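# Fit the spool piece between two spring-loaded pipe ends

## Task

Using the scene frame, where the arm feet sit on the tabletop roughly at arm1 (x=+0.55, y=+0.00, z=+0.72, facing +180 degrees from +x, counter-clockwise), arm2 (x=+0.00, y=+0.65, z=+0.72, facing -90) and arm3 (x=+0.00, y=-0.65, z=+0.72, facing +90): install the spool piece in the gap between the two pipe ends so that each of its ends is seated fully within the raised ring of the flange it faces. The pipe ends are on springs and can be retracted enough to let the spool piece pass. Any number of the arms may be used. The result only counts if it stays in place without a robot holding it, and at the end every gripper must have released and every arm must have moved away.

## Robot and tools

Robots. Three identical i2rt Big YAM arms, named arm1, arm2 and arm3, each with six revolute joints, a two-finger gripper and a wrist camera. Joint 1 turns the whole arm about its foot (positive is counter-clockwise seen from above; at 0 the arm extends the way its foot faces). Joint 2 is the shoulder: 0 has the upper arm pointing back and roughly level, larger values lift it up and then forward. Joint 3 is the elbow: 0 folds the forearm against the upper arm, larger values open it. Joint 4 pitches the hand (positive tips the fingers up). Joint 5 swings the hand sideways (positive toward the arm's right). Joint 6 rolls the hand (positive is clockwise when viewed from behind it). The hand reaches about 1.0 m from the joint 1 axis when fully stretched. Joints move at different speeds, so the hand may take a wide, curved path between postures.

Frames. Everything shares one scene frame with its origin on the floor and +z up. The foot positions and headings are given in the task. The hand point is midway between the fingertips; the hand's z axis runs along the fingers and the fingers close along its y axis.

execute_actions. Arguments: "actions", a list holding either one action or nothing, and optional "cameras". An action is an object keyed by robot name ("arm1", "arm2", "arm3"); under each name goes "joints", an object keyed by joint name. These are absolute targets, not offsets: joint1_rad from -2.879 to 2.879, joint2_rad 0 to 3.141, joint3_rad 0 to 3.019, joint4_rad -1.692 to 1.57, joint5_rad -1.57 to 1.57, joint6_rad -2.094 to 2.094, all in radians; gripper_m 0 to 0.093, the fingertip gap in metres. Each robot gets its own separate object; include only the joints you want to change. A motion counts as done within a tolerance of about 0.045, 0.14, 0.09, 0.055, 0.03, 0.035 rad for joints 1 to 6 and 0.003 m for the gripper. All motions in an action start at once and may finish at different moments. Unknown keys or out-of-range numbers make the whole call rejected with nothing moving. A joint or robot you omit may still be driving toward an earlier target. "cameras" picks from arm1_cam_wrist, arm2_cam_wrist, arm3_cam_wrist, cam_high or all; omitted, null or ["all"] gives every camera, [] gives none. An empty actions list just reports state and images.

wait: "seconds" from 0 to 10; commands nothing new and returns the same report as an empty action.

zoom_image: "camera" (one of the four names) and "region" [x0, y0, x1, y1] in pixels of that camera's most recent full image, origin top-left, at most 504 by 504 pixels.

finished_scene: "scene", the number of the scene being ended. It cannot be undone; the goal must already hold and keep holding.

Results. Each result gives each robot's state (joint_positions) plus the requested images, listed in order on a "pictures" line. joint_status tells how each commanded motion ended: reaching target, "off_target" (resting short of the target and possibly still pushing), "contact_stop" or "time_out" (the joint gives up its target and holds where it stopped, although a timed-out joint may keep a nearby target and keep pushing, moving on if the path frees up). "joint command not followed", often with a "cause:" line, means a safety check blocked that arm's joint targets (the gripper part still runs); blocked joints read "not_followed" and may be retried on later actions until valid targets are sent. on_its_own lists what the joints are doing that this call did not order; "held at" there is the held target, not the actual position. To relieve a joint that is pushing, command its reported position. A joint carrying a load may sag. Very small target changes may produce no motion. If a result reports a stop, the remaining motion calls in that same reply are skipped.

Cameras. Wrist cameras are fisheye, 616x616; when joints 1 and 6 are 0 and the hand is level and forward, the camera rides on top of the hand looking at the fingertips. cam_high is fixed in the room, 896x504. Calibration (K, distortion, T_world_to_cam) is supplied but can be off by a few degrees and millimetres; wrist camera poses derive from reported joints, which adds error.

Cautions. The arms do not stop on contact; they keep pushing, possibly hard. Hard pressing of one robot against another ends the run; the anti-collision check may react too late and ignores fingers, gripper bodies and wrist cameras. Do not drop, slam or knock objects, and keep everything inside the work area, or the scene ends. Loose objects may occasionally get a small nudge. Sustained pushing or holding heats motors: a MOTOR HOT line appears from 85 °C, and at 100 °C the arm goes limp (OVER-TEMPERATURE FAULT, joints then read "limit_stop_at_motor_heat"; resend targets after cooling). The robots keep executing the last command while you are thinking, and they don't coordinate with each other.

Each tool is called after "Request:" as name([rows], argument=value, ...), one row to a line, values as JSON.

## Session

Request:
execute_actions(actions=[])

Scene clock: 0.00 s.
arm1.joint_positions: joint1_rad=+0.080 joint2_rad=+0.526 joint3_rad=+1.328 joint4_rad=-1.340 joint5_rad=-0.190 joint6_rad=+0.265 gripper_m=+0.094
arm1.joint_status: not commanded
arm1.hand: x=+0.3505 y=-0.0519 z=+1.3330 quat_wxyz=(-0.168, -0.867, +0.027, +0.468) (m; scene frame)
arm2.joint_positions: joint1_rad=+0.321 joint2_rad=+0.618 joint3_rad=+1.385 joint4_rad=-1.274 joint5_rad=-0.102 joint6_rad=-0.070 gripper_m=+0.095
arm2.joint_status: not commanded
arm2.hand: x=+0.0901 y=+0.4223 z=+1.2812 quat_wxyz=(-0.428, -0.458, -0.730, +0.271) (m; scene frame)
arm3.joint_positions: joint1_rad=+0.254 joint2_rad=+0.572 joint3_rad=+1.378 joint4_rad=-1.505 joint5_rad=-0.258 joint6_rad=-0.341 gripper_m=+0.095
arm3.joint_status: not commanded
arm3.hand: x=-0.0809 y=-0.4773 z=+1.2719 quat_wxyz=(-0.241, +0.810, -0.392, -0.365) (m; scene frame)
pictures: arm1_cam_wrist, arm2_cam_wrist, arm3_cam_wrist, cam_high
Images, in order (width x height): arm1_cam_wrist 616x616, arm2_cam_wrist 616x616, arm3_cam_wrist 616x616, cam_high 896x504.

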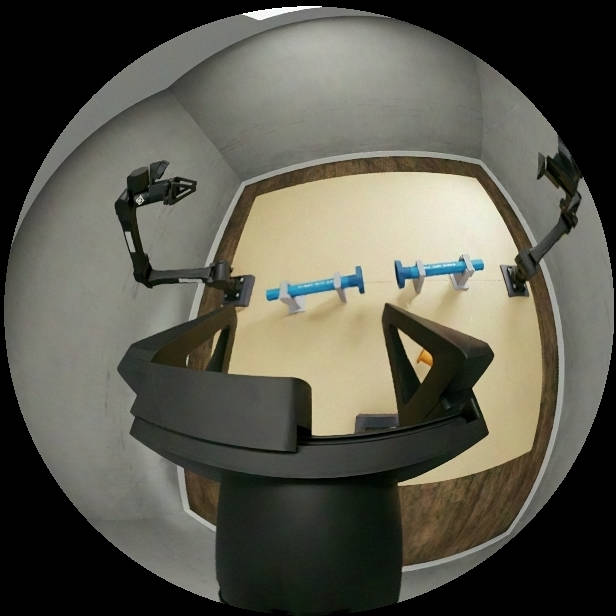

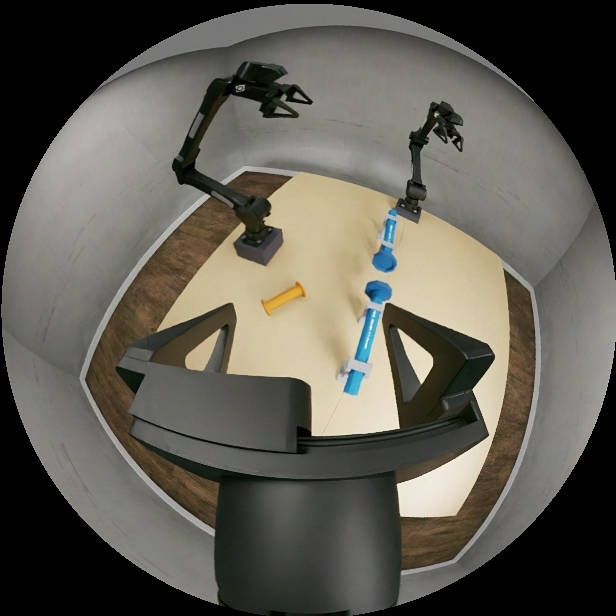

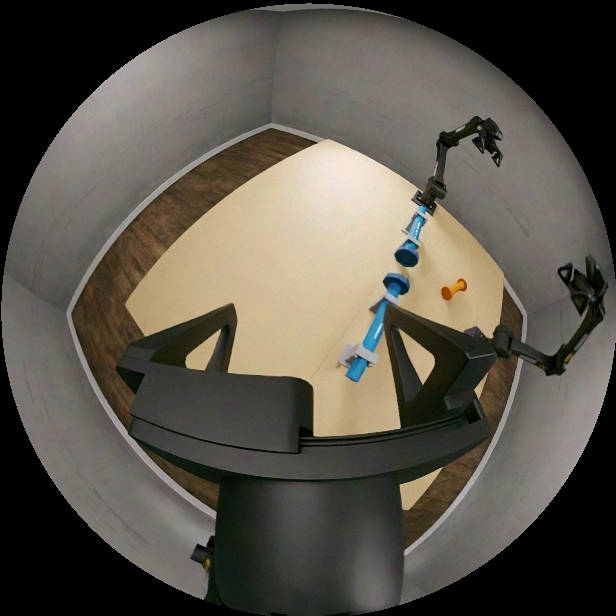

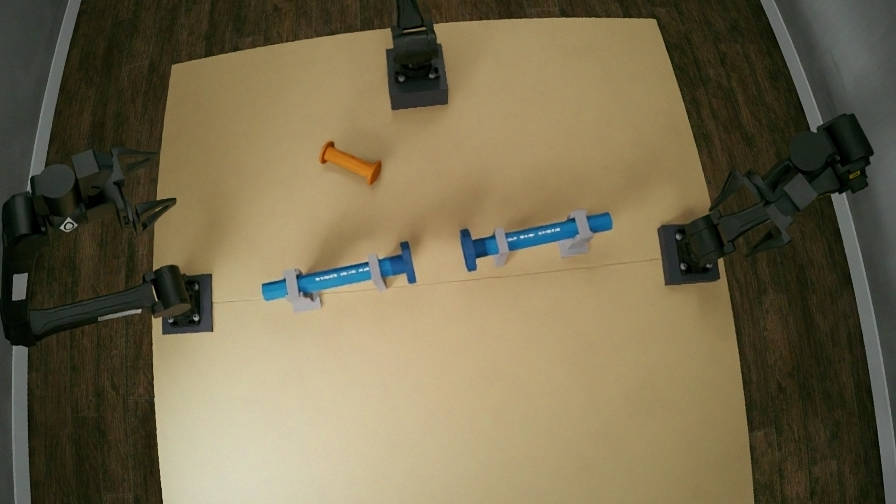

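Request:
zoom_image(camera="cam_high", region=[250, 120, 640, 340])

Request:
zoom_image(camera="cam_high", region=[300, 120, 420, 200])

Request:
zoom_image(camera="cam_high", region=[360, 200, 520, 310])

Request:
zoom_image(camera="arm2_cam_wrist", region=[240, 190, 440, 400])

Region (250, 120, 640, 340) of cam_high's 896x504 image, scaled by 1.292, with more detail than that image has; it fills the top 284 rows of this view, and the rest is white.

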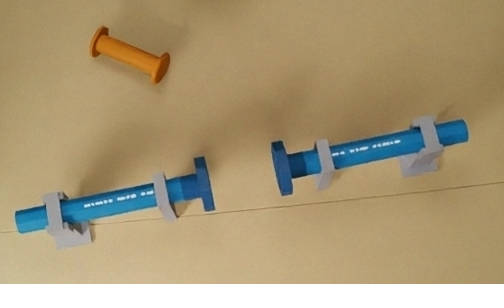

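Region (300, 120, 420, 200) of cam_high's 896x504 image, scaled by 4.200, with more detail than that image has.

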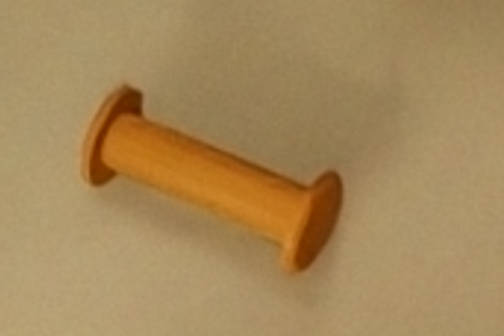

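Region (360, 200, 520, 310) of cam_high's 896x504 image, scaled by 3.150, with more detail than that image has; it fills the top 346 rows of this view, and the rest is white.

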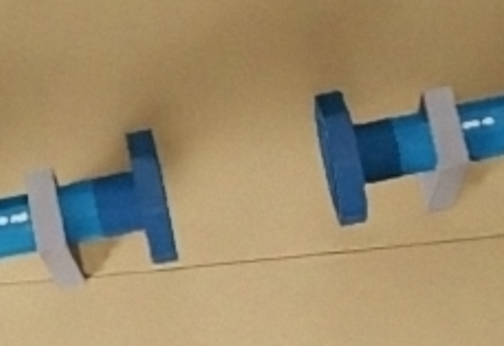

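Region (240, 190, 440, 400) of arm2_cam_wrist's 616x616 image, scaled by 2.400, with more detail than that image has; it fills the left 480 columns of this view, and the rest is white.

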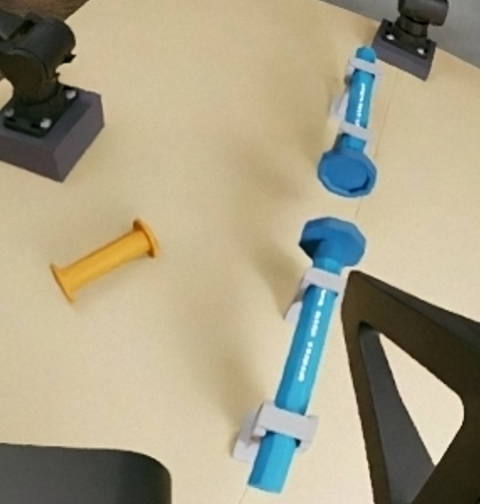

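Request:
execute_actions([
  {"arm1":{"joints":{"joint1_rad":-0.64,"joint2_rad":1.2,"joint3_rad":1.2,"joint4_rad":-1.57,"joint5_rad":0,"joint6_rad":0}},"arm2":{"joints":{"joint1_rad":0,"joint2_rad":1.4,"joint3_rad":1.3,"joint4_rad":-1.47,"joint5_rad":0,"joint6_rad":0}},"arm3":{"joints":{"joint1_rad":0,"joint2_rad":1.0,"joint3_rad":1.1,"joint4_rad":-1.67,"joint5_rad":0,"joint6_rad":0}}},
])

Scene clock: 6.23 s.
arm1.joint_positions: joint1_rad=-0.637 joint2_rad=+1.205 joint3_rad=+1.195 joint4_rad=-1.562 joint5_rad=+0.000 joint6_rad=+0.010 gripper_m=+0.094
arm1.joint_status: all done
arm1.hand: x=+0.2803 y=+0.1931 z=+1.0627 quat_wxyz=(+0.001, -0.950, +0.311, -0.001) (m; scene frame)
arm2.joint_positions: joint1_rad=+0.008 joint2_rad=+1.404 joint3_rad=+1.293 joint4_rad=-1.459 joint5_rad=-0.003 joint6_rad=-0.009 gripper_m=+0.095
arm2.joint_status: all done
arm2.hand: x=+0.0037 y=+0.2428 z=+0.9551 quat_wxyz=(-0.001, -0.699, -0.715, -0.005) (m; scene frame)
arm3.joint_positions: joint1_rad=+0.007 joint2_rad=+0.999 joint3_rad=+1.078 joint4_rad=-1.663 joint5_rad=-0.002 joint6_rad=-0.012 gripper_m=+0.095
arm3.joint_status: all done
arm3.hand: x=+0.0105 y=-0.4001 z=+1.0288 quat_wxyz=(+0.004, +0.697, -0.717, +0.002) (m; scene frame)
pictures: arm1_cam_wrist, arm2_cam_wrist, arm3_cam_wrist, cam_high
camera_calibration (this result's frames):
arm1_cam_wrist: T_world_to_cam=[[0.588659, 0.808363, 0.00543905, -0.327759], [0.654876, -0.480811, 0.58306, -0.707025], [0.473939, -0.339662, -0.812411, 0.922656], [0, 0, 0, 1]] pos_world=[0.218669, 0.238394, 1.1636]
arm2_cam_wrist: T_world_to_cam=[[-0.998882, -0.0385381, -0.027384, 0.0401492], [-0.0472697, 0.804277, 0.592371, -0.757702], [-0.000804538, 0.593003, -0.8052, 0.745257], [0, 0, 0, 1]] pos_world=[0.00488758, 0.16901, 1.05002]
arm3_cam_wrist: T_world_to_cam=[[0.999485, -0.0296588, -0.0122266, -0.00895819], [-0.0161289, -0.794034, 0.607659, -0.943616], [-0.0277308, -0.607149, -0.794104, 0.697423], [0, 0, 0, 1]] pos_world=[0.0130742, -0.32609, 1.12711]
Images, in order (width x height): arm1_cam_wrist 616x616, arm2_cam_wrist 616x616, arm3_cam_wrist 616x616, cam_high 896x504.

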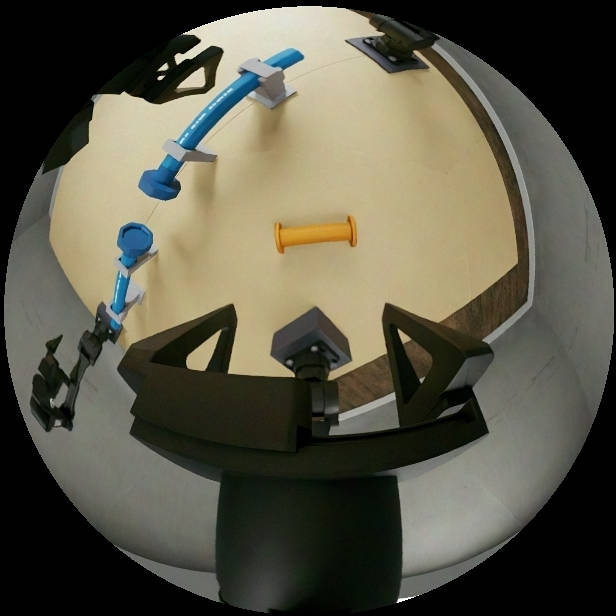

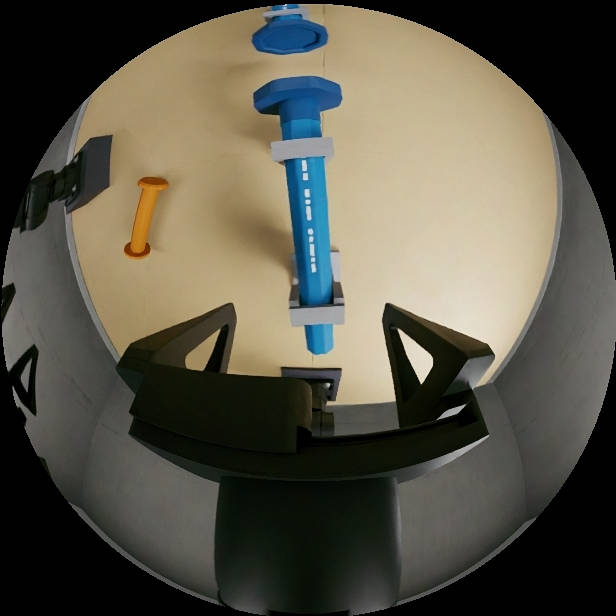

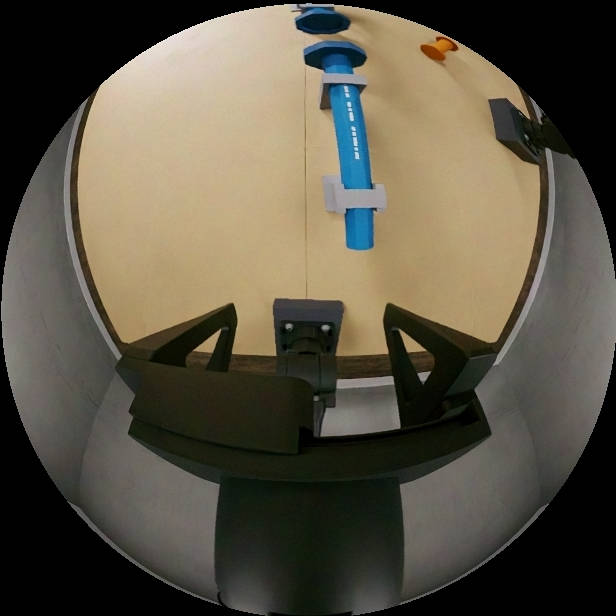

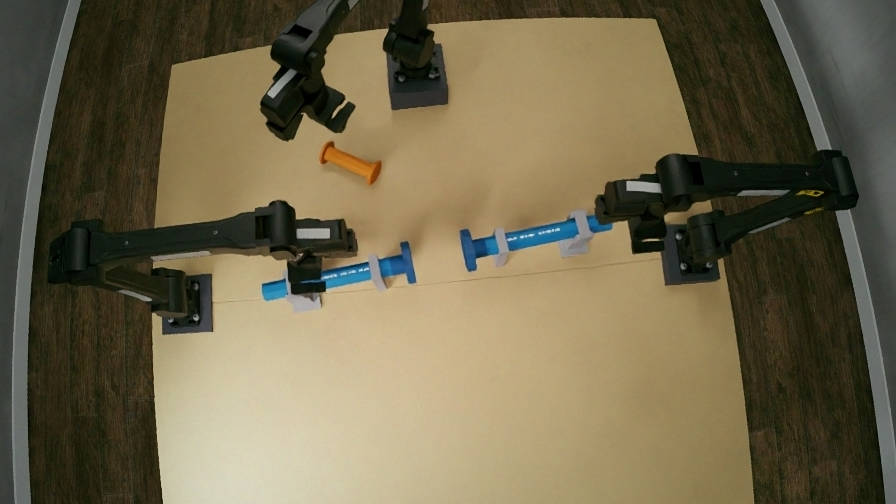

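Request:
zoom_image(camera="arm1_cam_wrist", region=[250, 190, 390, 290])

Request:
zoom_image(camera="arm2_cam_wrist", region=[210, 0, 410, 200])

Request:
zoom_image(camera="arm1_cam_wrist", region=[90, 130, 250, 310])

Region (250, 190, 390, 290) of arm1_cam_wrist's 616x616 image, scaled by 3.600, with more detail than that image has; it fills the top 360 rows of this view, and the rest is white.

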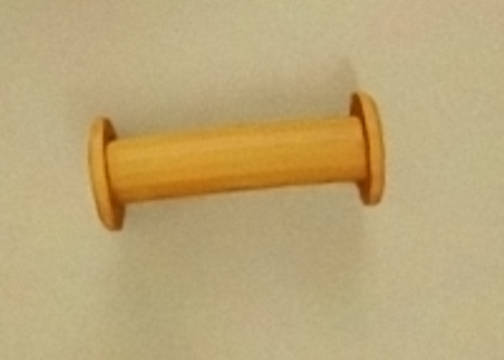

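Region (210, 0, 410, 200) of arm2_cam_wrist's 616x616 image, scaled by 2.520, with more detail than that image has.

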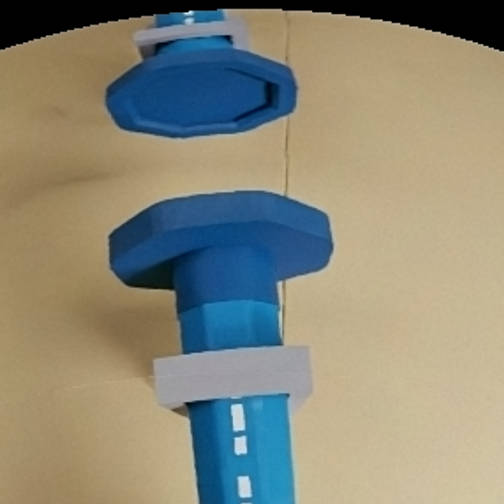

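Region (90, 130, 250, 310) of arm1_cam_wrist's 616x616 image, scaled by 2.800, with more detail than that image has.

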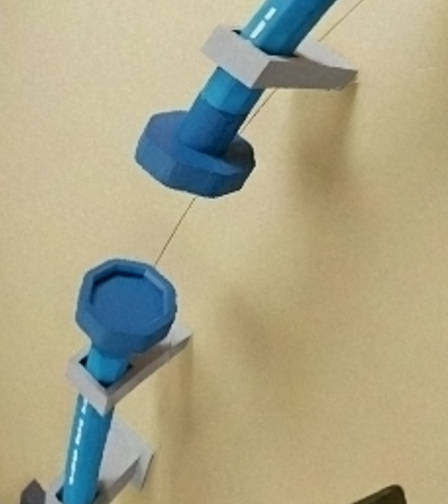

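Request:
zoom_image(camera="arm2_cam_wrist", region=[260, 230, 380, 370])

Request:
zoom_image(camera="arm3_cam_wrist", region=[290, 150, 420, 280])

Region (260, 230, 380, 370) of arm2_cam_wrist's 616x616 image, scaled by 3.600, with more detail than that image has; it fills the left 432 columns of this view, and the rest is white.

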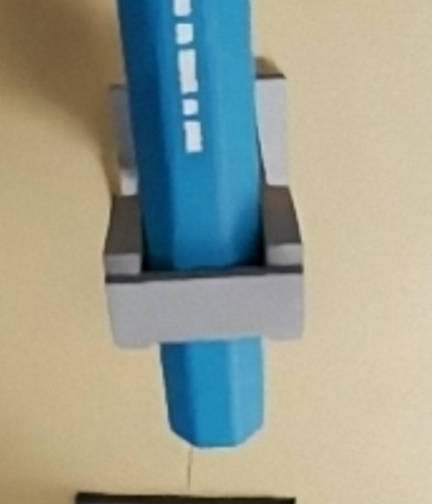

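Region (290, 150, 420, 280) of arm3_cam_wrist's 616x616 image, scaled by 3.877, with more detail than that image has.

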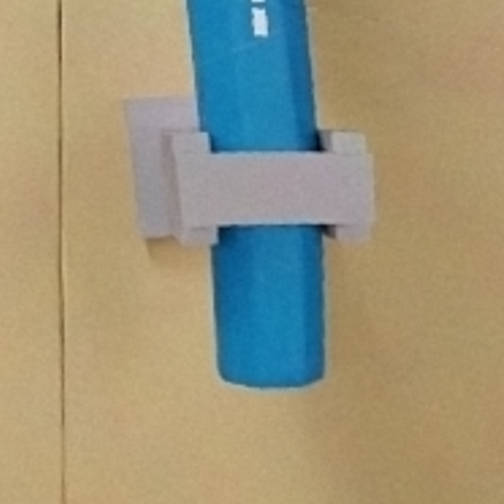

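Request:
execute_actions([
  {"arm1":{"joints":{"joint1_rad":-0.684,"joint2_rad":1.165,"joint3_rad":0.673,"joint4_rad":-1.078,"joint5_rad":0,"joint6_rad":1.435}},"arm2":{"joints":{"joint1_rad":-0.015,"joint2_rad":1.0,"joint3_rad":0.885,"joint4_rad":-1.456,"joint5_rad":0,"joint6_rad":-0.12}},"arm3":{"joints":{"joint1_rad":-0.3155,"joint2_rad":0.937,"joint3_rad":0.755,"joint4_rad":-1.389,"joint5_rad":0,"joint6_rad":-0.475}}},
])

Scene clock: 15.27 s.
arm1.joint_positions: joint1_rad=-0.678 joint2_rad=+1.162 joint3_rad=+0.673 joint4_rad=-1.086 joint5_rad=+0.000 joint6_rad=+1.425 gripper_m=+0.094
arm1.joint_status: all done
arm1.hand: x=+0.3374 y=+0.1660 z=+0.8839 quat_wxyz=(+0.002, -0.503, +0.864, -0.002) (m; scene frame)
arm2.joint_positions: joint1_rad=-0.002 joint2_rad=+0.994 joint3_rad=+0.889 joint4_rad=-1.458 joint5_rad=-0.003 joint6_rad=-0.111 gripper_m=+0.095
arm2.joint_status: all done
arm2.hand: x=-0.0005 y=+0.3946 z=+0.9282 quat_wxyz=(-0.004, -0.666, -0.746, -0.003) (m; scene frame)
arm3.joint_positions: joint1_rad=-0.308 joint2_rad=+0.938 joint3_rad=+0.747 joint4_rad=-1.399 joint5_rad=-0.001 joint6_rad=-0.463 gripper_m=+0.095
arm3.joint_status: all done
arm3.hand: x=+0.0780 y=-0.4421 z=+0.9159 quat_wxyz=(+0.007, +0.744, -0.668, +0.001) (m; scene frame)
pictures: arm1_cam_wrist, arm2_cam_wrist, arm3_cam_wrist, cam_high
camera_calibration (this result's frames):
arm1_cam_wrist: T_world_to_cam=[[0.870773, -0.491616, 0.00826044, -0.220315], [-0.404566, -0.706837, 0.580266, -0.255694], [-0.279429, -0.508621, -0.814385, 1.0251], [0, 0, 0, 1]] pos_world=[0.374842, 0.232343, 0.985016]
arm2_cam_wrist: T_world_to_cam=[[-0.991214, -0.129494, -0.0269459, 0.0765126], [-0.120621, 0.801386, 0.585859, -0.856959], [-0.0542711, 0.583961, -0.809965, 0.641506], [0, 0, 0, 1]] pos_world=[0.00728837, 0.322048, 1.02372]
arm3_cam_wrist: T_world_to_cam=[[0.99412, 0.106616, -0.0189514, -0.0122189], [0.0959291, -0.785889, 0.610881, -0.915397], [0.0502358, -0.609107, -0.791495, 0.574803], [0, 0, 0, 1]] pos_world=[0.0710846, -0.367981, 1.01392]
Images, in order (width x height): arm1_cam_wrist 616x616, arm2_cam_wrist 616x616, arm3_cam_wrist 616x616, cam_high 896x504.

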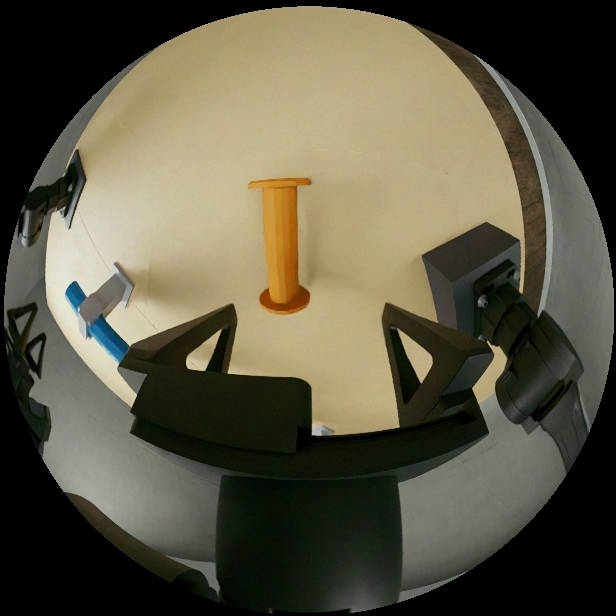

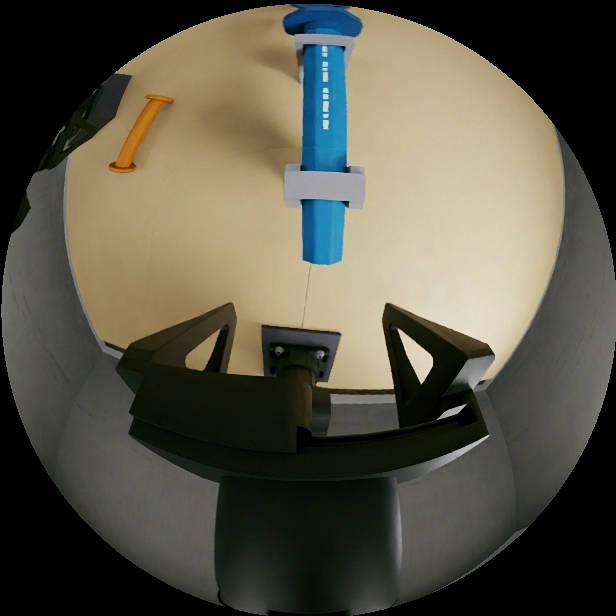

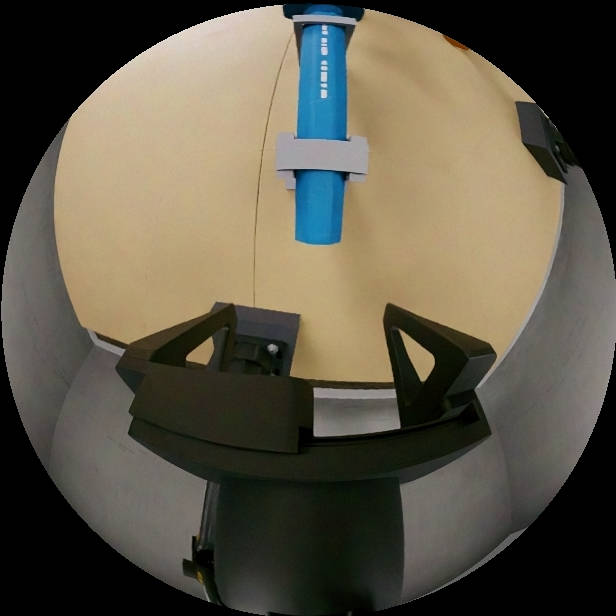

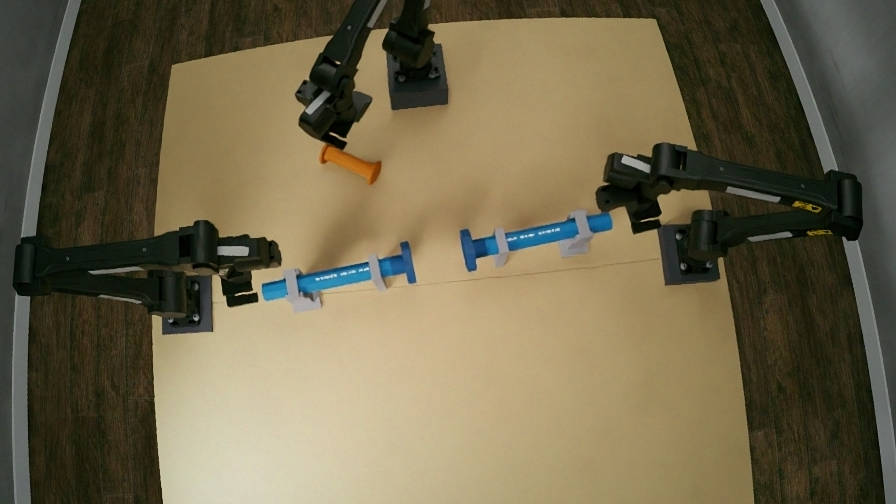

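Request:
zoom_image(camera="arm1_cam_wrist", region=[220, 170, 360, 320])

Request:
zoom_image(camera="arm2_cam_wrist", region=[270, 150, 390, 280])

Request:
zoom_image(camera="arm3_cam_wrist", region=[260, 120, 390, 260])

Region (220, 170, 360, 320) of arm1_cam_wrist's 616x616 image, scaled by 3.360, with more detail than that image has; it fills the left 470 columns of this view, and the rest is white.

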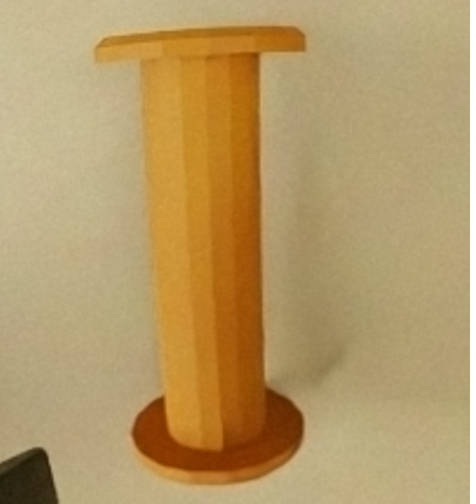

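Region (270, 150, 390, 280) of arm2_cam_wrist's 616x616 image, scaled by 3.877, with more detail than that image has; it fills the left 465 columns of this view, and the rest is white.

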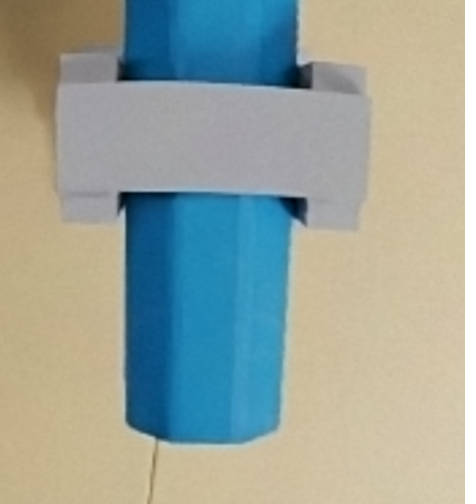

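Region (260, 120, 390, 260) of arm3_cam_wrist's 616x616 image, scaled by 3.600, with more detail than that image has; it fills the left 468 columns of this view, and the rest is white.

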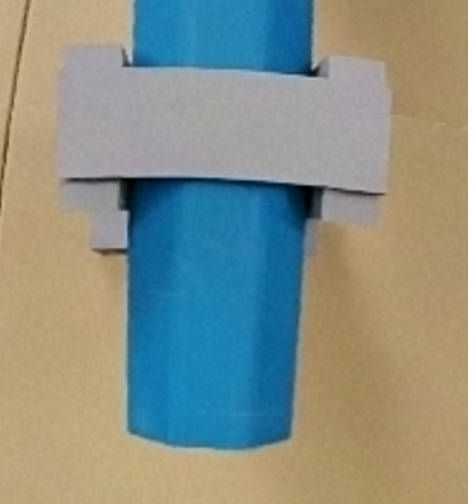

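Request:
execute_actions([
  {"arm1":{"joints":{"joint1_rad":-0.661,"joint2_rad":1.416,"joint3_rad":0.628,"joint4_rad":-0.782,"joint5_rad":0,"joint6_rad":1.45}},"arm2":{"joints":{"joint1_rad":-0.035,"joint2_rad":1.083,"joint3_rad":0.793,"joint4_rad":-1.281,"joint5_rad":0,"joint6_rad":-0.145}},"arm3":{"joints":{"joint1_rad":-0.283,"joint2_rad":1.06,"joint3_rad":0.698,"joint4_rad":-1.208,"joint5_rad":0,"joint6_rad":-0.45}}},
])

Scene clock: 22.53 s.
arm1.joint_positions: joint1_rad=-0.673 joint2_rad=+1.419 joint3_rad=+0.631 joint4_rad=-0.790 joint5_rad=+0.000 joint6_rad=+1.440 gripper_m=+0.094
arm1.joint_status: all done
arm1.hand: x=+0.3134 y=+0.1834 z=+0.8025 quat_wxyz=(+0.002, -0.498, +0.867, -0.003) (m; scene frame)
arm2.joint_positions: joint1_rad=-0.022 joint2_rad=+1.087 joint3_rad=+0.789 joint4_rad=-1.295 joint5_rad=-0.003 joint6_rad=-0.136 gripper_m=+0.095
arm2.joint_status: all done
arm2.hand: x=-0.0056 y=+0.3835 z=+0.8684 quat_wxyz=(+0.006, -0.664, -0.747, -0.014) (m; scene frame)
arm3.joint_positions: joint1_rad=-0.295 joint2_rad=+1.072 joint3_rad=+0.693 joint4_rad=-1.218 joint5_rad=-0.001 joint6_rad=-0.462 gripper_m=+0.095
arm3.joint_status: all done
arm3.hand: x=+0.0840 y=-0.4164 z=+0.8671 quat_wxyz=(+0.010, +0.748, -0.664, +0.003) (m; scene frame)
pictures: arm1_cam_wrist, arm2_cam_wrist, arm3_cam_wrist, cam_high
camera_calibration (this result's frames):
arm1_cam_wrist: T_world_to_cam=[[0.865445, -0.500878, 0.011274, -0.189267], [-0.413514, -0.701427, 0.580523, -0.20428], [-0.282863, -0.507072, -0.814166, 0.961551], [0, 0, 0, 1]] pos_world=[0.351315, 0.249489, 0.903585]
arm2_cam_wrist: T_world_to_cam=[[-0.990576, -0.133347, -0.0312695, 0.0736728], [-0.124648, 0.783082, 0.6093, -0.827], [-0.0567614, 0.607455, -0.792323, 0.574914], [0, 0, 0, 1]] pos_world=[0.00252728, 0.308198, 0.961712]
arm3_cam_wrist: T_world_to_cam=[[0.992838, 0.117504, -0.0215703, -0.0149287], [0.105827, -0.781249, 0.615184, -0.868572], [0.0554346, -0.613061, -0.788089, 0.546487], [0, 0, 0, 1]] pos_world=[0.076446, -0.341787, 0.964689]
Images, in order (width x height): arm1_cam_wrist 616x616, arm2_cam_wrist 616x616, arm3_cam_wrist 616x616, cam_high 896x504.

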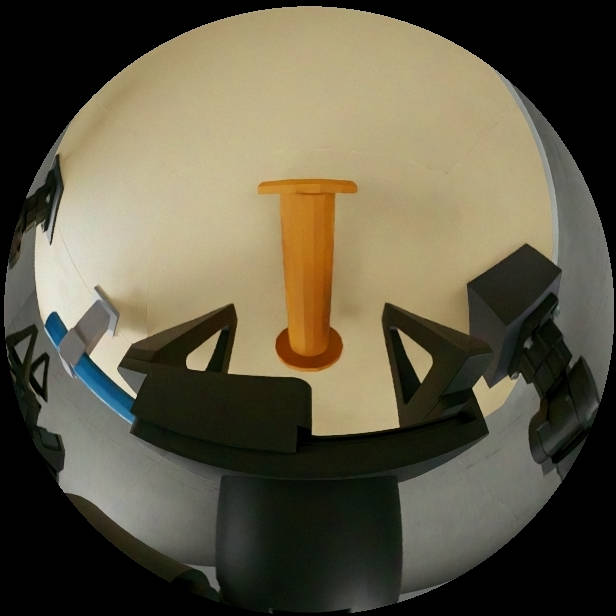

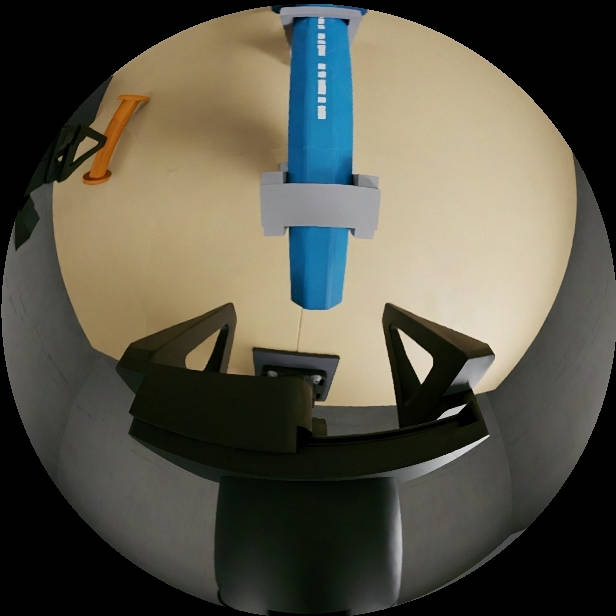

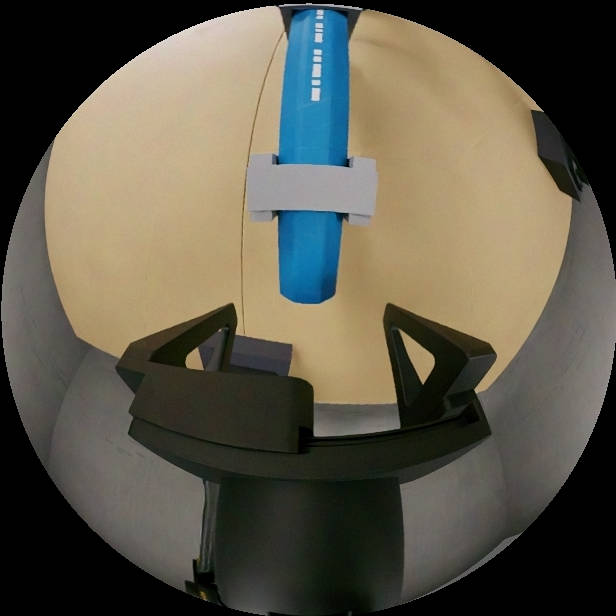

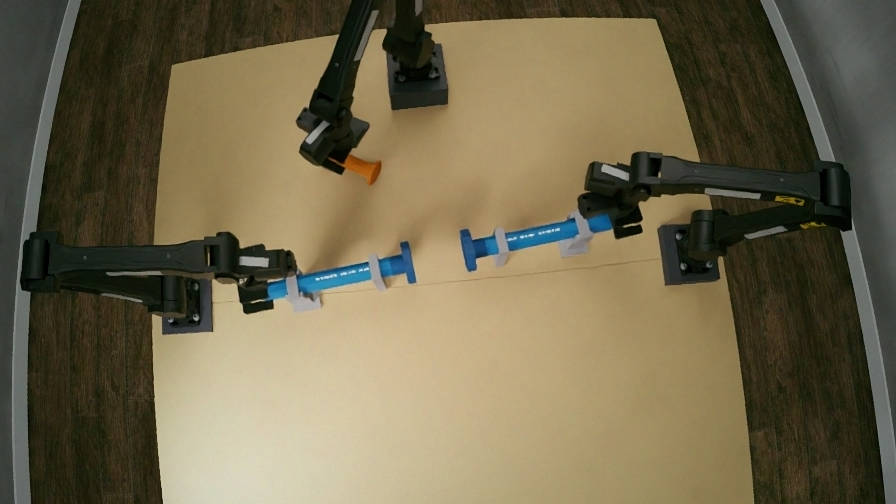

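Request:
execute_actions([
  {"arm1":{"joints":{"joint1_rad":-0.638,"joint2_rad":1.552,"joint3_rad":0.585,"joint4_rad":-0.59,"joint6_rad":1.47}},"arm2":{"joints":{"joint1_rad":-0.05,"joint2_rad":1.156,"joint3_rad":0.667,"joint4_rad":-1.064,"joint6_rad":-0.155}},"arm3":{"joints":{"joint2_rad":1.158,"joint3_rad":0.584,"joint4_rad":-0.976}}},
])

Scene clock: 24.70 s.
arm1.joint_positions: joint1_rad=-0.647 joint2_rad=+1.554 joint3_rad=+0.588 joint4_rad=-0.598 joint5_rad=+0.000 joint6_rad=+1.461 gripper_m=+0.094
arm1.joint_status: all done
arm1.hand: x=+0.3067 y=+0.1787 z=+0.7541 quat_wxyz=(+0.000, -0.501, +0.866, +0.003) (m; scene frame)
arm2.joint_positions: joint1_rad=-0.037 joint2_rad=+1.154 joint3_rad=+0.660 joint4_rad=-1.078 joint5_rad=-0.003 joint6_rad=-0.145 gripper_m=+0.095
arm2.joint_status: all done
arm2.hand: x=-0.0091 y=+0.3828 z=+0.8063 quat_wxyz=(-0.001, -0.666, -0.746, -0.006) (m; scene frame)
arm3.joint_positions: joint1_rad=-0.295 joint2_rad=+1.168 joint3_rad=+0.572 joint4_rad=-0.986 joint5_rad=-0.001 joint6_rad=-0.462 gripper_m=+0.095
arm3.joint_status: all done
arm3.hand: x=+0.0841 y=-0.4156 z=+0.8039 quat_wxyz=(+0.003, +0.748, -0.664, +0.000) (m; scene frame)
pictures: arm1_cam_wrist, arm2_cam_wrist, arm3_cam_wrist, cam_high
camera_calibration (this result's frames):
arm1_cam_wrist: T_world_to_cam=[[0.868362, -0.495926, -0.00195232, -0.177021], [-0.403284, -0.708426, 0.579219, -0.183148], [-0.288633, -0.502185, -0.81517, 0.919509], [0, 0, 0, 1]] pos_world=[0.345258, 0.244227, 0.855293]
arm2_cam_wrist: T_world_to_cam=[[-0.991256, -0.128921, -0.0281243, 0.0639273], [-0.120365, 0.796084, 0.593096, -0.780928], [-0.0540735, 0.591295, -0.80464, 0.542089], [0, 0, 0, 1]] pos_world=[-0.00131555, 0.309391, 0.90115]
arm3_cam_wrist: T_world_to_cam=[[0.992933, 0.117727, -0.0149578, -0.0217714], [0.102751, -0.789799, 0.604698, -0.823908], [0.0593754, -0.601962, -0.796314, 0.508069], [0, 0, 0, 1]] pos_world=[0.0761086, -0.34232, 0.902473]
Images, in order (width x height): arm1_cam_wrist 616x616, arm2_cam_wrist 616x616, arm3_cam_wrist 616x616, cam_high 896x504.

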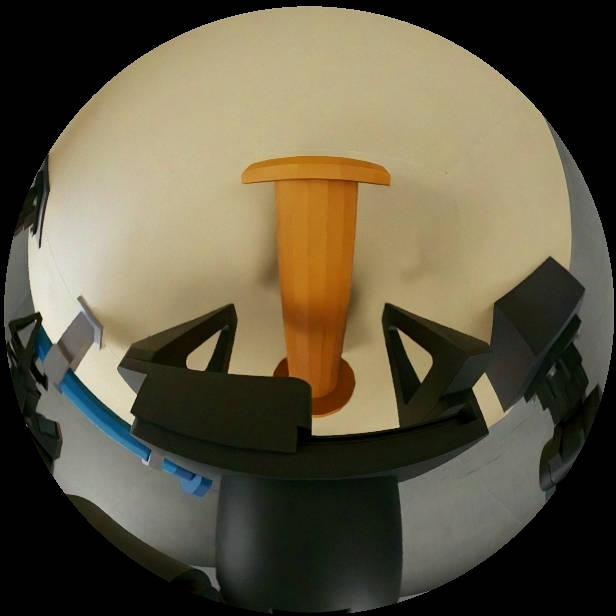

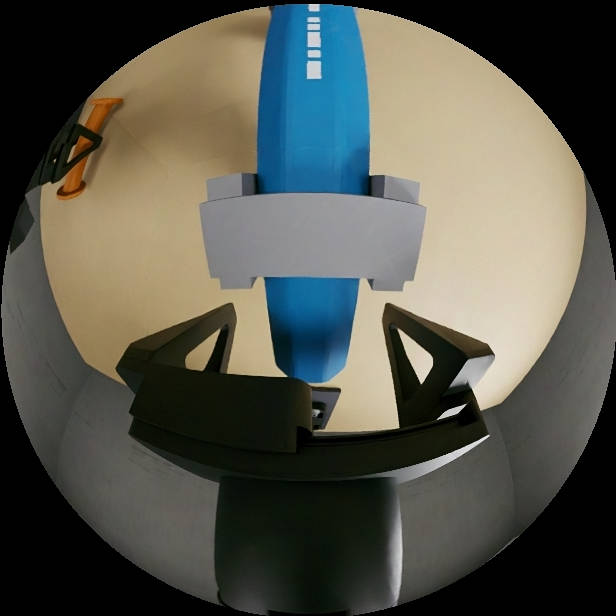

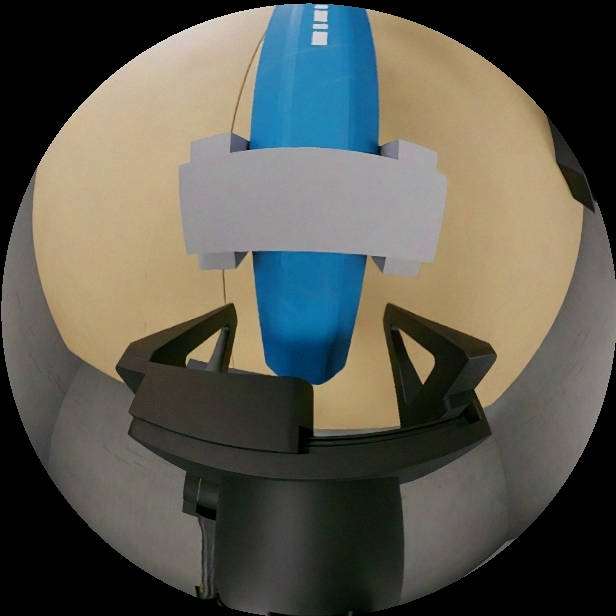

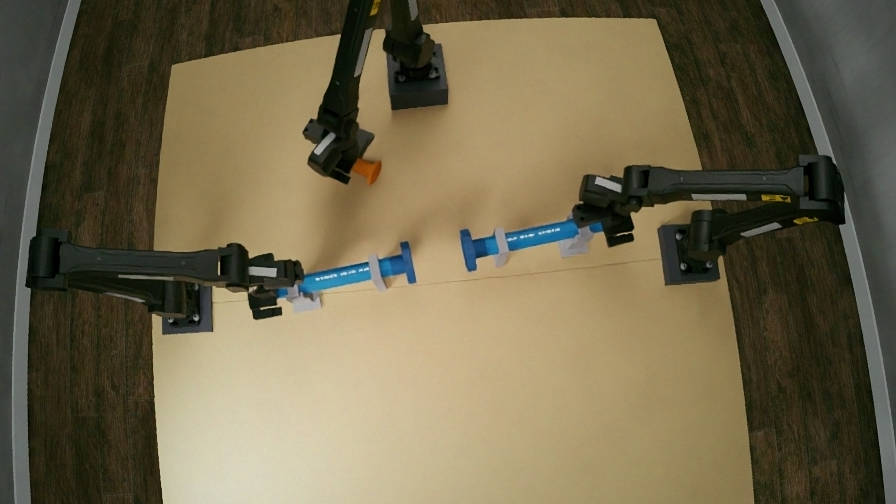

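Request:
execute_actions([
  {"arm1":{"joints":{"gripper_m":0.02}},"arm2":{"joints":{"gripper_m":0.025}},"arm3":{"joints":{"gripper_m":0.025}}},
])

Scene clock: 25.83 s.
arm1.joint_positions: joint1_rad=-0.647 joint2_rad=+1.554 joint3_rad=+0.587 joint4_rad=-0.597 joint5_rad=-0.001 joint6_rad=+1.462 gripper_m=+0.035
arm1.joint_status: gripper_m off_target (ended at +0.035, target +0.020)
arm1.hand: x=+0.3067 y=+0.1786 z=+0.7539 quat_wxyz=(+0.000, -0.500, +0.866, +0.003) (m; scene frame)
arm2.joint_positions: joint1_rad=-0.037 joint2_rad=+1.154 joint3_rad=+0.660 joint4_rad=-1.077 joint5_rad=-0.001 joint6_rad=-0.146 gripper_m=+0.040
arm2.joint_status: gripper_m off_target (ended at +0.040, target +0.025)
arm2.hand: x=-0.0095 y=+0.3828 z=+0.8063 quat_wxyz=(+0.000, -0.666, -0.746, -0.005) (m; scene frame)
arm3.joint_positions: joint1_rad=-0.294 joint2_rad=+1.168 joint3_rad=+0.572 joint4_rad=-0.986 joint5_rad=-0.002 joint6_rad=-0.461 gripper_m=+0.039
arm3.joint_status: gripper_m off_target (ended at +0.039, target +0.025)
arm3.hand: x=+0.0837 y=-0.4154 z=+0.8039 quat_wxyz=(+0.004, +0.748, -0.664, -0.001) (m; scene frame)
pictures: arm1_cam_wrist, arm2_cam_wrist, arm3_cam_wrist, cam_high
camera_calibration (this result's frames):
arm1_cam_wrist: T_world_to_cam=[[0.867795, -0.496917, -0.002377, -0.176488], [-0.40378, -0.707915, 0.579498, -0.183268], [-0.289645, -0.501925, -0.81497, 0.919441], [0, 0, 0, 1]] pos_world=[0.345467, 0.244053, 0.855101]
arm2_cam_wrist: T_world_to_cam=[[-0.991297, -0.12894, -0.0265576, 0.0622966], [-0.119461, 0.79628, 0.593016, -0.780907], [-0.0553165, 0.591027, -0.804753, 0.542296], [0, 0, 0, 1]] pos_world=[-0.0015359, 0.309341, 0.901159]
arm3_cam_wrist: T_world_to_cam=[[0.992828, 0.118483, -0.0159752, -0.0201988], [0.103996, -0.789952, 0.604285, -0.82357], [0.0589781, -0.601612, -0.796608, 0.508609], [0, 0, 0, 1]] pos_world=[0.0757048, -0.342202, 0.902511]
Images, in order (width x height): arm1_cam_wrist 616x616, arm2_cam_wrist 616x616, arm3_cam_wrist 616x616, cam_high 896x504.

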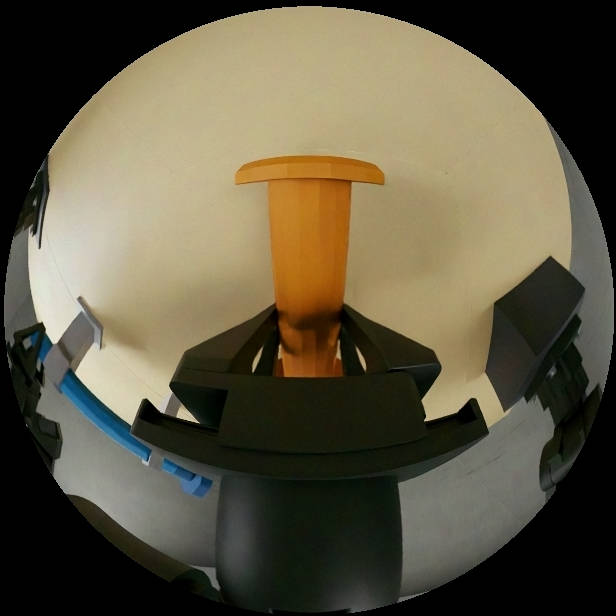

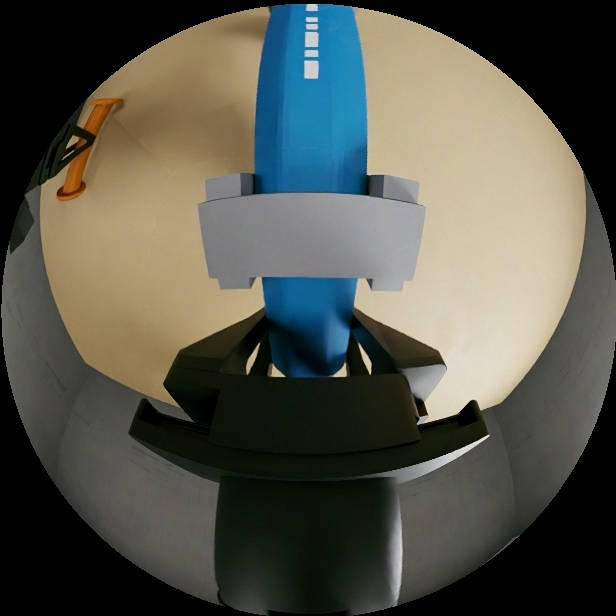

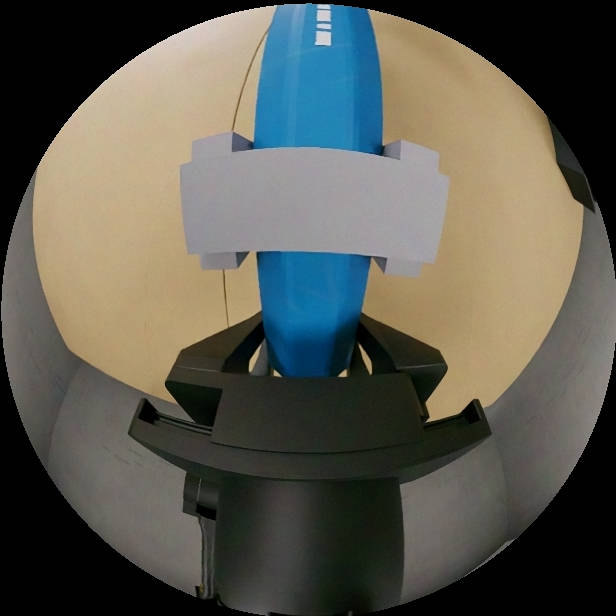

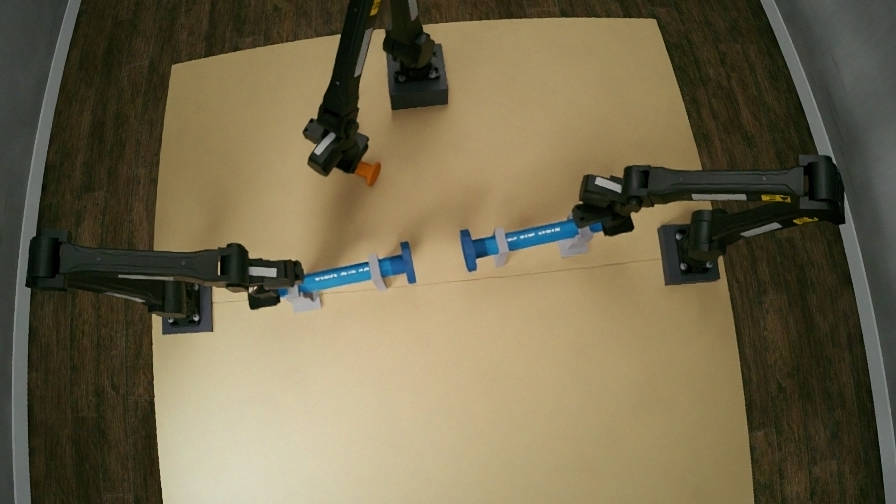

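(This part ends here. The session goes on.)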